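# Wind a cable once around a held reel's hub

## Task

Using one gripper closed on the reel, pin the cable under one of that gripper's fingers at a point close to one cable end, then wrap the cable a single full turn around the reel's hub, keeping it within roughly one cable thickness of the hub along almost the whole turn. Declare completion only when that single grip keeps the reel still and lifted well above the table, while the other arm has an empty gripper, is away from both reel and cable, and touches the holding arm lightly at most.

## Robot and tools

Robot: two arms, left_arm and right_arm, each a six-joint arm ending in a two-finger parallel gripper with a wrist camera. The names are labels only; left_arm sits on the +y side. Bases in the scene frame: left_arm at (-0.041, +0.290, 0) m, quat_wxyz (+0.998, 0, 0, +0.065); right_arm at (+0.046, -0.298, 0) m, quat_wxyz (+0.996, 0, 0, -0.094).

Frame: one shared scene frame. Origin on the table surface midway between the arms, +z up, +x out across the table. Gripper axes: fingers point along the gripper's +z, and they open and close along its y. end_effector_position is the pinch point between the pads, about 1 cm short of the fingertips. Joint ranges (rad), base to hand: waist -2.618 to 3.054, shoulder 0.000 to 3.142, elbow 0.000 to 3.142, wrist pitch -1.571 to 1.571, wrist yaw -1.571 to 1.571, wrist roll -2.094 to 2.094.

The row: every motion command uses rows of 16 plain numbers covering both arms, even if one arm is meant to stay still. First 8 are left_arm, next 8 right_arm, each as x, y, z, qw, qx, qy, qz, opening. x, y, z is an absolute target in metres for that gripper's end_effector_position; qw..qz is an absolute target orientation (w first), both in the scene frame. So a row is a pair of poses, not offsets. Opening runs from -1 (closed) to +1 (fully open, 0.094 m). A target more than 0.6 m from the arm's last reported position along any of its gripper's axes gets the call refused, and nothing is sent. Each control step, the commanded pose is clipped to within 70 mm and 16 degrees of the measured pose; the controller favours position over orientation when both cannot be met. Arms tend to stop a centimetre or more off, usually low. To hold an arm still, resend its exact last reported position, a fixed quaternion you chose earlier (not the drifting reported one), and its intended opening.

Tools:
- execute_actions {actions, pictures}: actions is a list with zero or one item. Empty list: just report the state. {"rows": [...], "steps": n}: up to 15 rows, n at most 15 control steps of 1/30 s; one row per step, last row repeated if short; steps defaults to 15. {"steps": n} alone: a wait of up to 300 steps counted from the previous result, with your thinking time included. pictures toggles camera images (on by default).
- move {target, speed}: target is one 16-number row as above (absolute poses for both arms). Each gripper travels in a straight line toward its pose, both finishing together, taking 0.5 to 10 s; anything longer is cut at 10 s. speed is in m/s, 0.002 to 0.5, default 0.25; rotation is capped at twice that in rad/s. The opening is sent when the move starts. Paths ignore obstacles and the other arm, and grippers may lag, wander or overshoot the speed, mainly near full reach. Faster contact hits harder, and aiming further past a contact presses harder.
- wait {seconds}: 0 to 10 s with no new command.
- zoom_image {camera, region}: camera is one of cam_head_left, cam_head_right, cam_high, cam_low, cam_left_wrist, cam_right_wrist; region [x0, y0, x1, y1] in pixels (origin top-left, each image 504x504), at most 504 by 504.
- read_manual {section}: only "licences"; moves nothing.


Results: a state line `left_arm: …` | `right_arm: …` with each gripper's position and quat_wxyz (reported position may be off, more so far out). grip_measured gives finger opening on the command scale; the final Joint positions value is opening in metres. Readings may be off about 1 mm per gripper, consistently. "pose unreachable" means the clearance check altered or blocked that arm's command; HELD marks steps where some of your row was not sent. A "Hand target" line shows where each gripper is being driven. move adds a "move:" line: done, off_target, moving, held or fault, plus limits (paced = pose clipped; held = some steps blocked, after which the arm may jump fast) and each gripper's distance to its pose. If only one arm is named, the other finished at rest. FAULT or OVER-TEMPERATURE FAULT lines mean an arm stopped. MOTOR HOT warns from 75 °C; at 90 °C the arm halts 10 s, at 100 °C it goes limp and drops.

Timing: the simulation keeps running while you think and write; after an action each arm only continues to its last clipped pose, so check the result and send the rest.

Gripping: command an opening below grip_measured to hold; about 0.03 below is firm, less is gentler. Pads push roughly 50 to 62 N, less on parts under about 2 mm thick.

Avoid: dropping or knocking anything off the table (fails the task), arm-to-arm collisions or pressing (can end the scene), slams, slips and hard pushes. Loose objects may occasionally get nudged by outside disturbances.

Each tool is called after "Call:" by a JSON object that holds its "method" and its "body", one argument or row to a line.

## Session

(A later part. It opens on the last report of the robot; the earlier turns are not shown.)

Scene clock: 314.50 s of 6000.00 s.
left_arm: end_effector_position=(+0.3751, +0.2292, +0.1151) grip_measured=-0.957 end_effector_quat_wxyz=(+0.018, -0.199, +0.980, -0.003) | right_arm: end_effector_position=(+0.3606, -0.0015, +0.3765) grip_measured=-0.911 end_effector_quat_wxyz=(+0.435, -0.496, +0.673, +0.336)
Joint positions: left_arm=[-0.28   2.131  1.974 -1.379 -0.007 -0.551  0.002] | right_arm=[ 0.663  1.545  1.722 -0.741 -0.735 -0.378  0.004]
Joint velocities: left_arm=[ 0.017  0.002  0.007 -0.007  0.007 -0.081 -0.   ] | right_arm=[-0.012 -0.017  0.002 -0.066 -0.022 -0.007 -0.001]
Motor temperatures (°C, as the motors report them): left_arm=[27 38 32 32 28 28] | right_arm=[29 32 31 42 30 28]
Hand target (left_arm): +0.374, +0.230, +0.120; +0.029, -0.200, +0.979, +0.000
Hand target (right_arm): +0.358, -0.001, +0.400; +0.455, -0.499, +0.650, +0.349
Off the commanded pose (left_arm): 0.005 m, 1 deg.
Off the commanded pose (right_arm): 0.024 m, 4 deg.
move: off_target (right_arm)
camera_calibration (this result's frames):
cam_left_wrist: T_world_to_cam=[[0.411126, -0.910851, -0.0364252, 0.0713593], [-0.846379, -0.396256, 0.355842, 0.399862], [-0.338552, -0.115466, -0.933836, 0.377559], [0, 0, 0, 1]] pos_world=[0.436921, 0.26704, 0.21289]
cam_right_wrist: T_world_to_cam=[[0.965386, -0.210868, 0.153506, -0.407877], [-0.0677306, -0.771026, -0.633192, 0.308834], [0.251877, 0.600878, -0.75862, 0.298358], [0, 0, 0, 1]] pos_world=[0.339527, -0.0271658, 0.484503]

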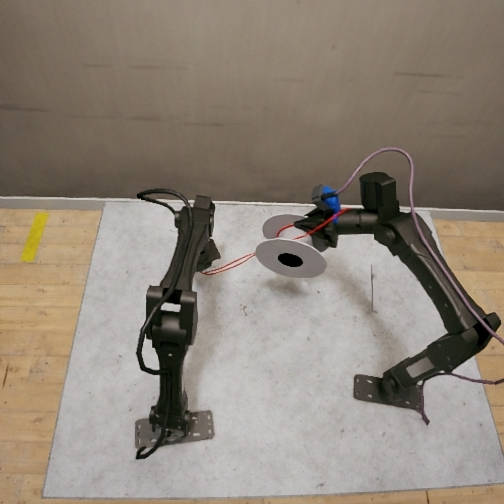

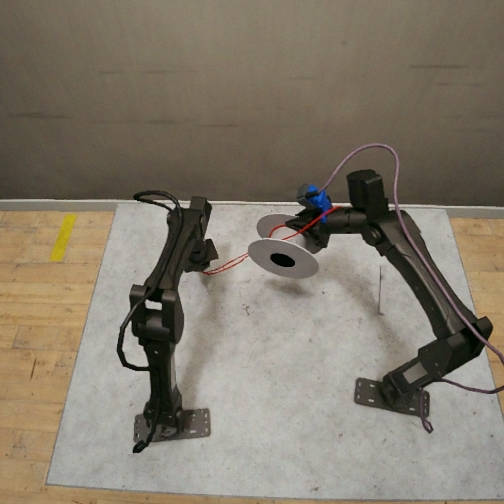

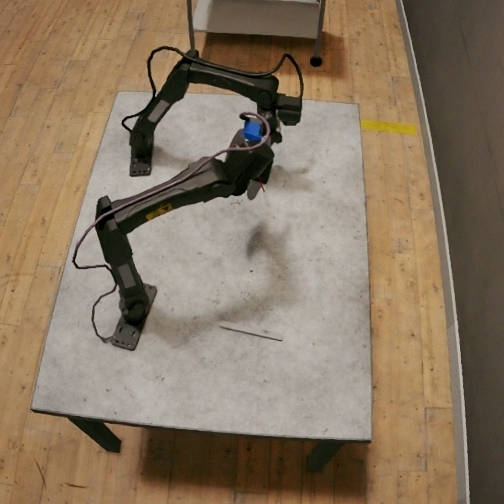

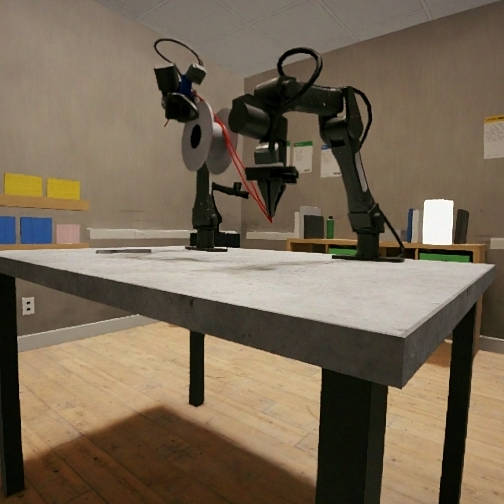

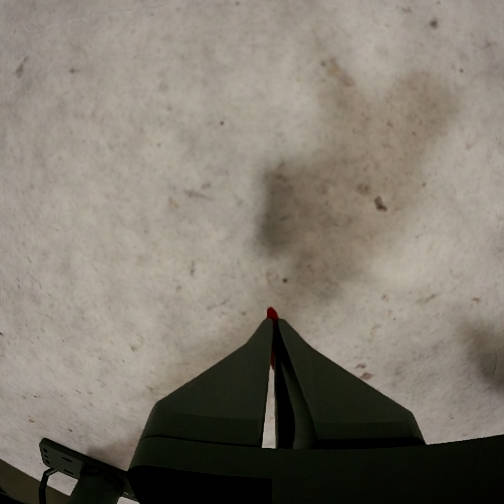

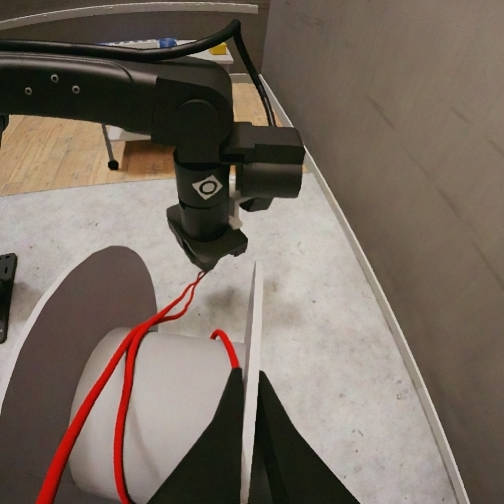

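Call:
{"method": "move", "body": {
  "target": [0.375,0.23,0.12,0.03,-0.2,0.98,0,-1,0.36,0.0,0.43,0.455,-0.499,0.65,0.35,-1],
  "speed": 0.04
}}

Call:
{"method": "zoom_image", "body": {
  "camera": "cam_head_left",
  "region": [220,160,380,300]
}}

Scene clock: 319.50 s of 6000.00 s.
left_arm: end_effector_position=(+0.3741, +0.2218, +0.1151) grip_measured=-0.957 end_effector_quat_wxyz=(+0.013, -0.197, +0.980, -0.016) | right_arm: end_effector_position=(+0.3645, -0.0012, +0.3943) grip_measured=-0.911 end_effector_quat_wxyz=(+0.421, -0.494, +0.684, +0.333)
Joint positions: left_arm=[-0.287  2.131  1.974 -1.378  0.021 -0.553  0.002] | right_arm=[ 0.663  1.619  1.908 -0.89  -0.724 -0.382  0.004]
Joint velocities: left_arm=[-0.032 -0.027  0.012 -0.081 -0.11  -0.037 -0.001] | right_arm=[-0.002 -0.002 -0.007 -0.066 -0.022  0.022 -0.002]
Motor temperatures (°C, as the motors report them): left_arm=[27 39 32 32 28 28] | right_arm=[29 32 31 42 30 28]
Hand target (left_arm): +0.375, +0.230, +0.120; +0.029, -0.200, +0.979, -0.000
Hand target (right_arm): +0.357, -0.002, +0.429; +0.455, -0.500, +0.650, +0.348
Off the commanded pose (left_arm): 0.010 m, 3 deg.
Off the commanded pose (right_arm): 0.036 m, 6 deg.
move: off_target (left_arm, right_arm)
camera_calibration (this result's frames):
cam_left_wrist: T_world_to_cam=[[0.406665, -0.913486, -0.0129215, 0.0645598], [-0.846988, -0.382287, 0.369417, 0.391673], [-0.342397, -0.139284, -0.929174, 0.382602], [0, 0, 0, 1]] pos_world=[0.436489, 0.261996, 0.211647]
cam_right_wrist: T_world_to_cam=[[0.967621, -0.214768, 0.132603, -0.40691], [-0.0902809, -0.78509, -0.612767, 0.32085], [0.235708, 0.580955, -0.779059, 0.324651], [0, 0, 0, 1]] pos_world=[0.346179, -0.0241031, 0.503486]

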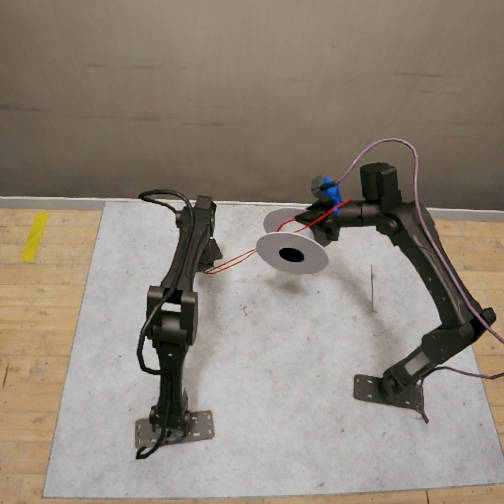

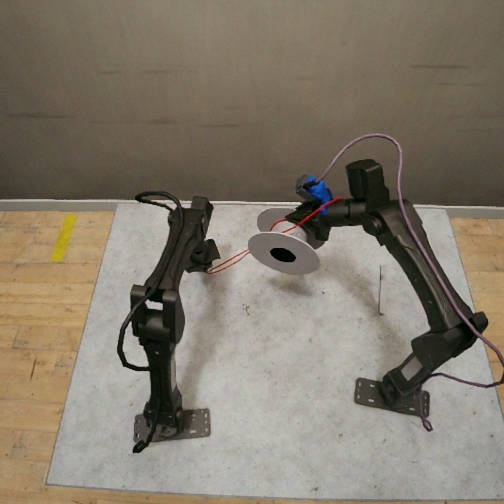

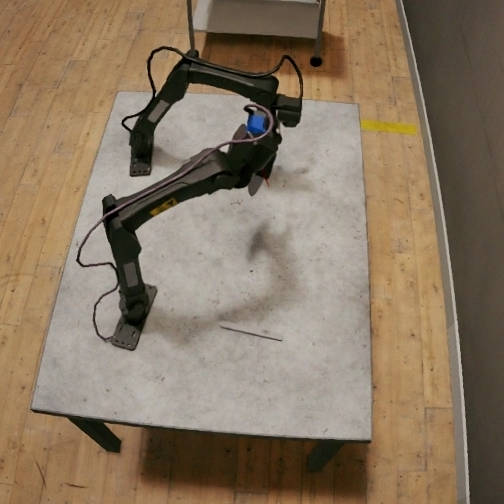

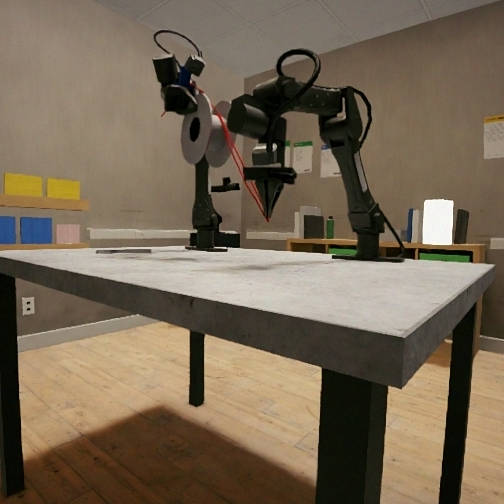

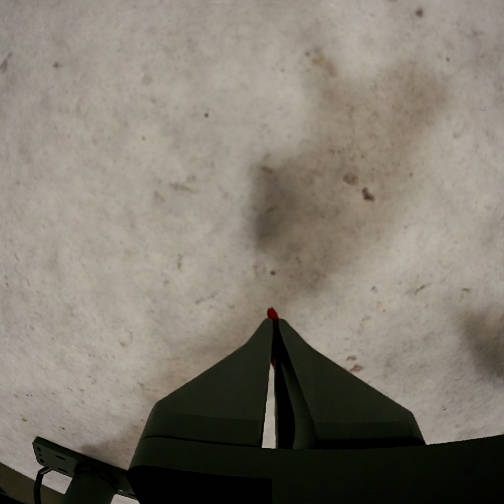

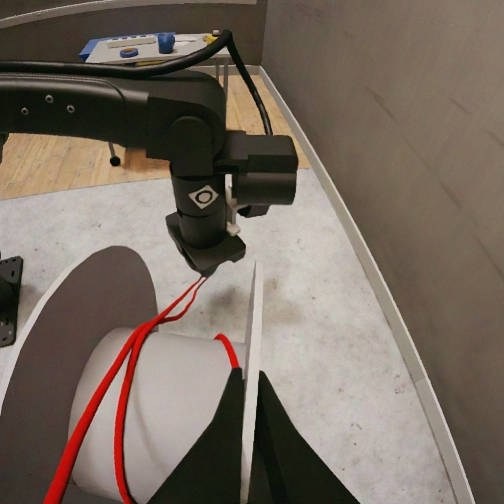

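Region (220, 160, 380, 300) of cam_head_left's 504x504 image, scaled by 3.150, with more detail than that image has; it fills the top 441 rows of this view, and the rest is white.

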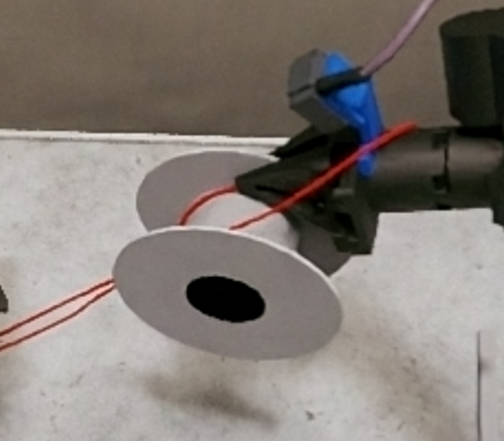

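Tight. Release.

Call:
{"method": "move", "body": {
  "target": [0.375,0.225,0.12,0.03,-0.2,0.98,0,0,0.36,0.0,0.425,0.455,-0.499,0.65,0.35,-1],
  "speed": 0.04
}}

Call:
{"method": "move", "body": {
  "target": [0.25,0.36,0.18,0.03,-0.2,0.98,0,0,0.36,0.0,0.425,0.455,-0.499,0.65,0.35,-1]
}}

Call:
{"method": "zoom_image", "body": {
  "camera": "cam_low",
  "region": [130,60,310,240]
}}

Scene clock: 324.70 s of 6000.00 s.
left_arm: end_effector_position=(+0.3750, +0.2273, +0.1151) grip_measured=-0.003 end_effector_quat_wxyz=(+0.019, -0.202, +0.979, -0.001) | right_arm: end_effector_position=(+0.3638, +0.0004, +0.3967) grip_measured=-0.911 end_effector_quat_wxyz=(+0.424, -0.496, +0.679, +0.337)
Joint positions: left_arm=[-0.287  2.131  1.974 -1.378 -0.011 -0.563  0.047] | right_arm=[ 0.663  1.62   1.909 -0.881 -0.737 -0.383  0.004]
Joint velocities: left_arm=[-0.002 -0.012 -0.002  0.051 -0.051 -0.051 -0.   ] | right_arm=[-0.007  0.007 -0.007  0.022 -0.037 -0.11   0.   ]
Motor temperatures (°C, as the motors report them): left_arm=[27 39 32 32 28 28] | right_arm=[29 32 31 42 30 28]
Hand target (left_arm): +0.375, +0.225, +0.120; +0.030, -0.200, +0.979, -0.000
Hand target (right_arm): +0.358, -0.001, +0.424; +0.454, -0.500, +0.650, +0.348
Off the commanded pose (left_arm): 0.005 m, 1 deg.
Off the commanded pose (right_arm): 0.029 m, 5 deg.
move: off_target (right_arm)
camera_calibration (this result's frames):
cam_left_wrist: T_world_to_cam=[[0.416167, -0.908446, -0.039114, 0.0675988], [-0.844699, -0.402171, 0.353188, 0.40009], [-0.336583, -0.113946, -0.934734, 0.376354], [0, 0, 0, 1]] pos_world=[0.436497, 0.265198, 0.213128]
cam_right_wrist: T_world_to_cam=[[0.969194, -0.205309, 0.136059, -0.40814], [-0.0779197, -0.779625, -0.621381, 0.322397], [0.23365, 0.591636, -0.771605, 0.32356], [0, 0, 0, 1]] pos_world=[0.345088, -0.023876, 0.505522]

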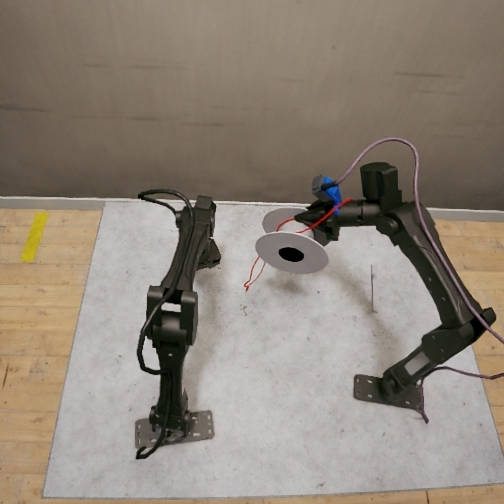

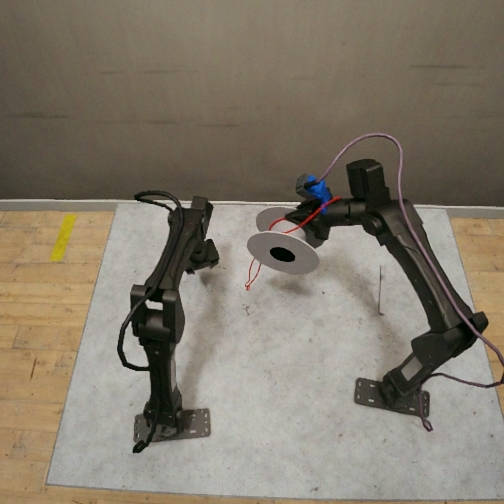

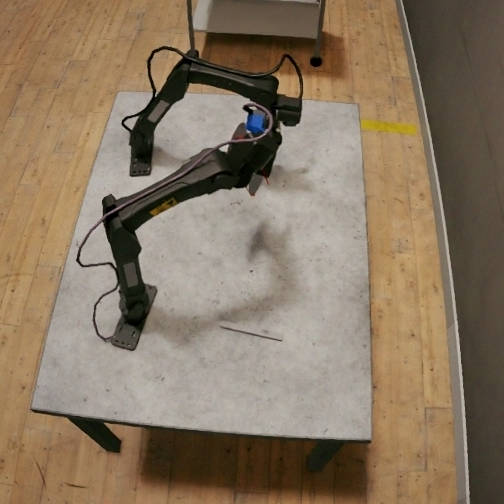

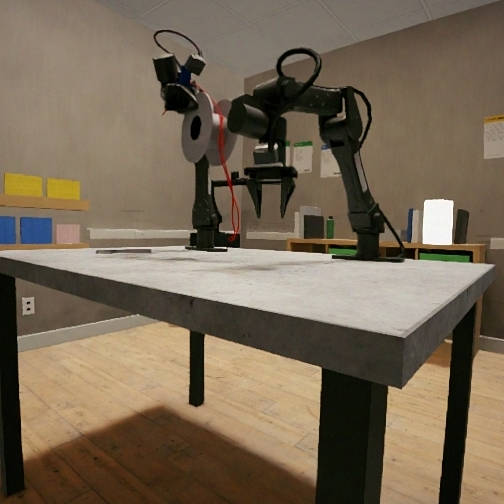

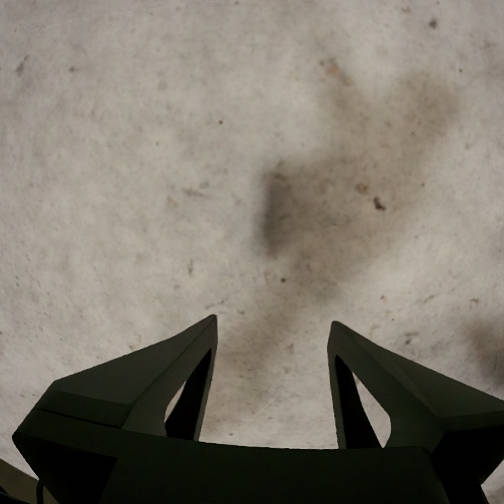

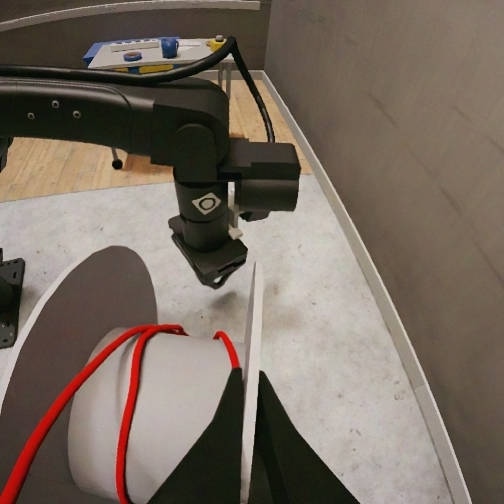

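Scene clock: 326.10 s of 6000.00 s.
left_arm: end_effector_position=(+0.2616, +0.3649, +0.1812) grip_measured=-0.003 end_effector_quat_wxyz=(+0.040, -0.202, +0.979, +0.002) | right_arm: end_effector_position=(+0.3637, +0.0006, +0.3971) grip_measured=-0.911 end_effector_quat_wxyz=(+0.424, -0.497, +0.678, +0.338)
Joint positions: left_arm=[ 0.109  1.663  1.611 -1.44  -0.001 -0.168  0.047] | right_arm=[ 0.663  1.62   1.909 -0.88  -0.738 -0.384  0.004]
Joint velocities: left_arm=[-0.002  0.012  0.007  0.066  0.022  0.066  0.001] | right_arm=[-0.002  0.012  0.007  0.022  0.037  0.007  0.   ]
Motor temperatures (°C, as the motors report them): left_arm=[27 39 32 32 28 28] | right_arm=[29 32 31 42 30 28]
Hand target (left_arm): +0.254, +0.363, +0.181; +0.032, -0.200, +0.979, -0.001
Hand target (right_arm): +0.358, -0.001, +0.424; +0.454, -0.500, +0.650, +0.348
Off the commanded pose (left_arm): 0.013 m, 1 deg.
Off the commanded pose (right_arm): 0.028 m, 5 deg.
move: off_target (left_arm, right_arm)
camera_calibration (this result's frames):
cam_left_wrist: T_world_to_cam=[[0.419358, -0.907128, -0.0354683, 0.240348], [-0.857072, -0.408493, 0.313945, 0.34894], [-0.299277, -0.101257, -0.948778, 0.403785], [0, 0, 0, 1]] pos_world=[0.319118, 0.401452, 0.282079]
cam_right_wrist: T_world_to_cam=[[0.969293, -0.203949, 0.137389, -0.408643], [-0.0756672, -0.778956, -0.622496, 0.322384], [0.233978, 0.592986, -0.770469, 0.323171], [0, 0, 0, 1]] pos_world=[0.344874, -0.0238553, 0.505819]

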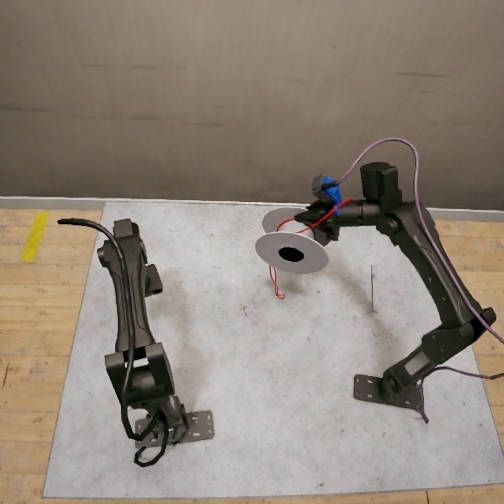

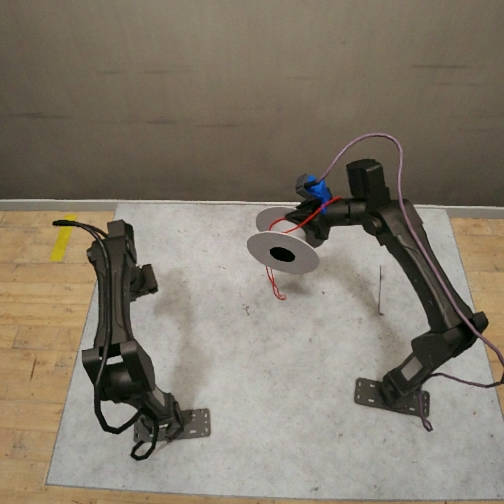

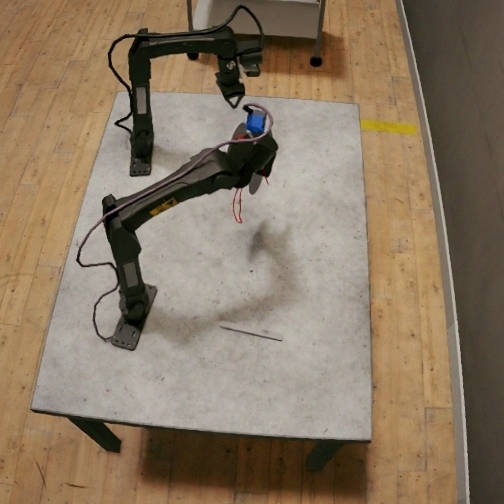

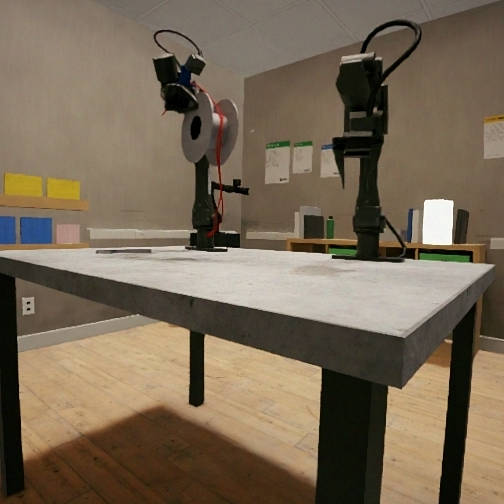

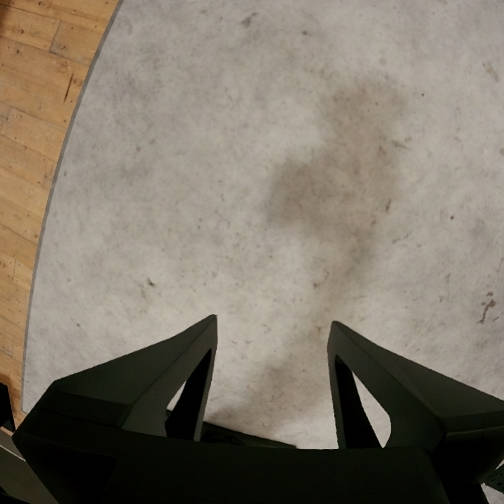

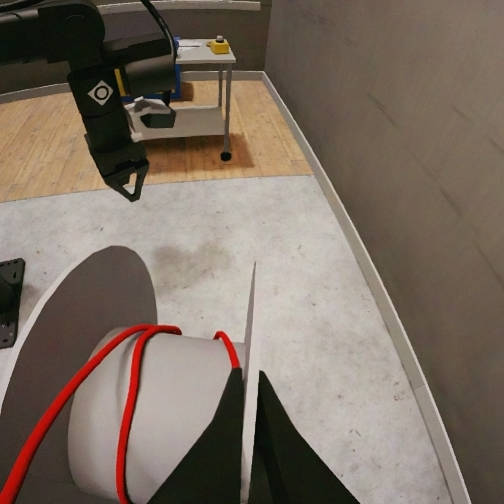

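Region (130, 60, 310, 240) of cam_low's 504x504 image, scaled by 2.800, with more detail than that image has.

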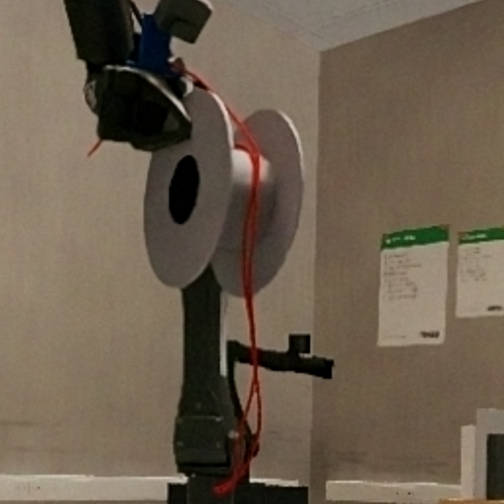

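Call:
{"method": "wait", "body": {
  "seconds": 3
}}

Scene clock: 331.87 s of 6000.00 s.
left_arm: end_effector_position=(+0.2615, +0.3648, +0.1812) grip_measured=-0.003 end_effector_quat_wxyz=(+0.039, -0.201, +0.979, +0.002) | right_arm: end_effector_position=(+0.3637, +0.0006, +0.3972) grip_measured=-0.911 end_effector_quat_wxyz=(+0.424, -0.497, +0.677, +0.338)
Joint positions: left_arm=[ 0.109  1.663  1.611 -1.441 -0.    -0.166  0.047] | right_arm=[ 0.663  1.62   1.909 -0.879 -0.739 -0.384  0.004]
Joint velocities: left_arm=[ 0.002 -0.007  0.002 -0.022  0.007  0.007 -0.   ] | right_arm=[ 0.002  0.007 -0.017  0.037  0.007 -0.051 -0.001]
Motor temperatures (°C, as the motors report them): left_arm=[27 38 32 31 28 28] | right_arm=[29 32 31 42 30 28]
Hand target (left_arm): +0.254, +0.363, +0.181; +0.032, -0.200, +0.979, -0.001
Hand target (right_arm): +0.358, -0.001, +0.424; +0.454, -0.500, +0.650, +0.349
Off the commanded pose (left_arm): 0.013 m, 1 deg.
Off the commanded pose (right_arm): 0.028 m, 5 deg.
Steps of this call (steps 1 to 173: nothing new was sent). Readings (end_effector_position):
1: left_arm (+0.2615, +0.3649, +0.1812) | right_arm (+0.3637, +0.0006, +0.3971)
2: left_arm (+0.2615, +0.3649, +0.1812) | right_arm (+0.3637, +0.0006, +0.3971)
4: left_arm (+0.2615, +0.3649, +0.1812) | right_arm (+0.3637, +0.0006, +0.3971)
8: left_arm (+0.2615, +0.3648, +0.1812) | right_arm (+0.3637, +0.0006, +0.3971)
173: the state above
camera_calibration (this result's frames):
cam_left_wrist: T_world_to_cam=[[0.416903, -0.908262, -0.0353751, 0.241339], [-0.858064, -0.406104, 0.314334, 0.348158], [-0.299864, -0.100693, -0.948653, 0.403671], [0, 0, 0, 1]] pos_world=[0.319174, 0.401234, 0.282043]
cam_right_wrist: T_world_to_cam=[[0.969324, -0.203692, 0.13755, -0.408704], [-0.0752694, -0.778754, -0.622797, 0.322449], [0.233977, 0.593339, -0.770197, 0.323108], [0, 0, 0, 1]] pos_world=[0.344837, -0.0238537, 0.505895]

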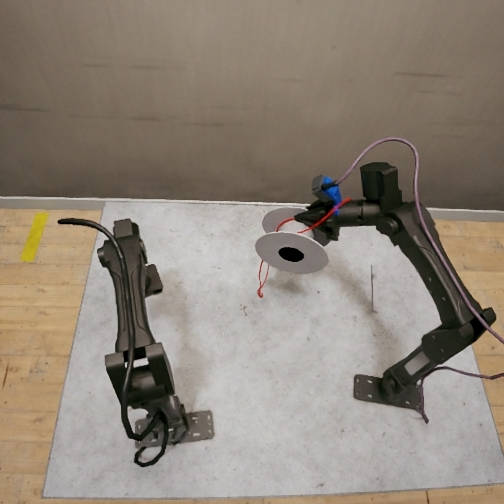

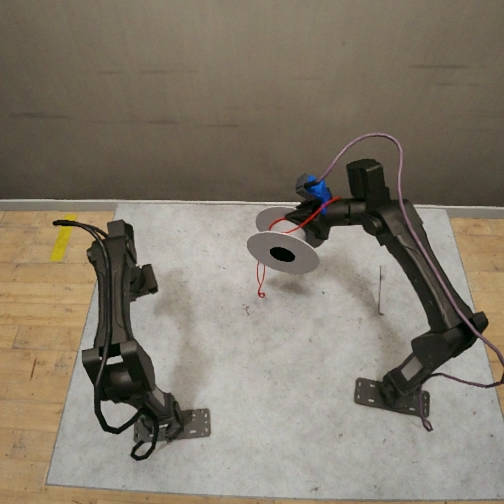

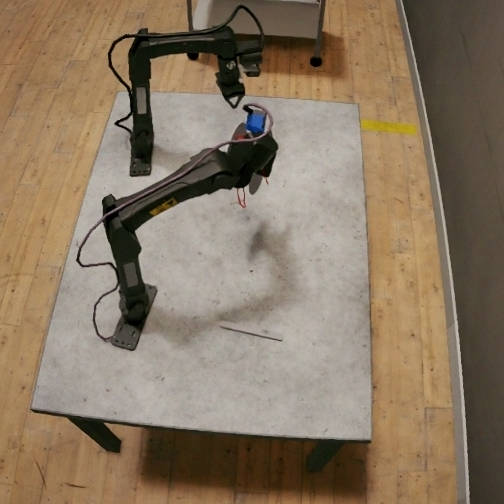

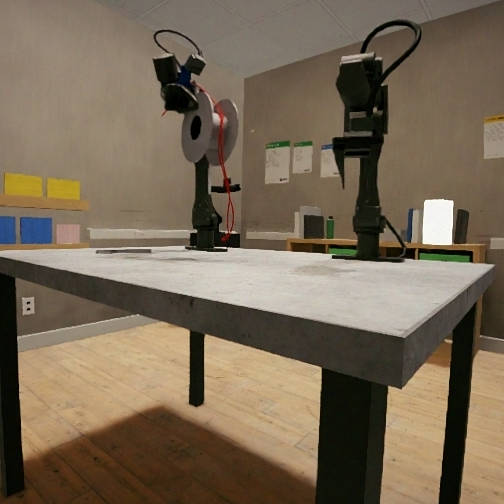

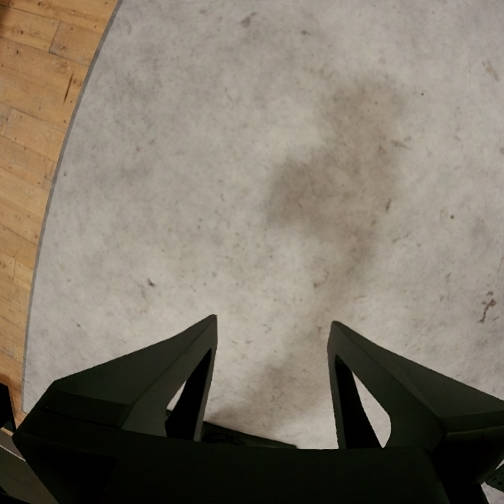

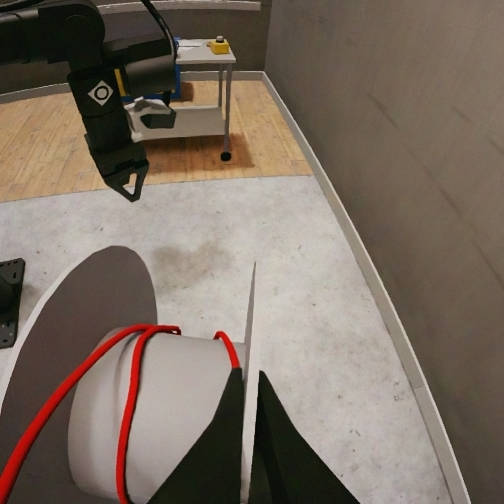

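Call:
{"method": "finished_scene", "body": {
  "scene": 2
}}

The scene is finished: the task was done.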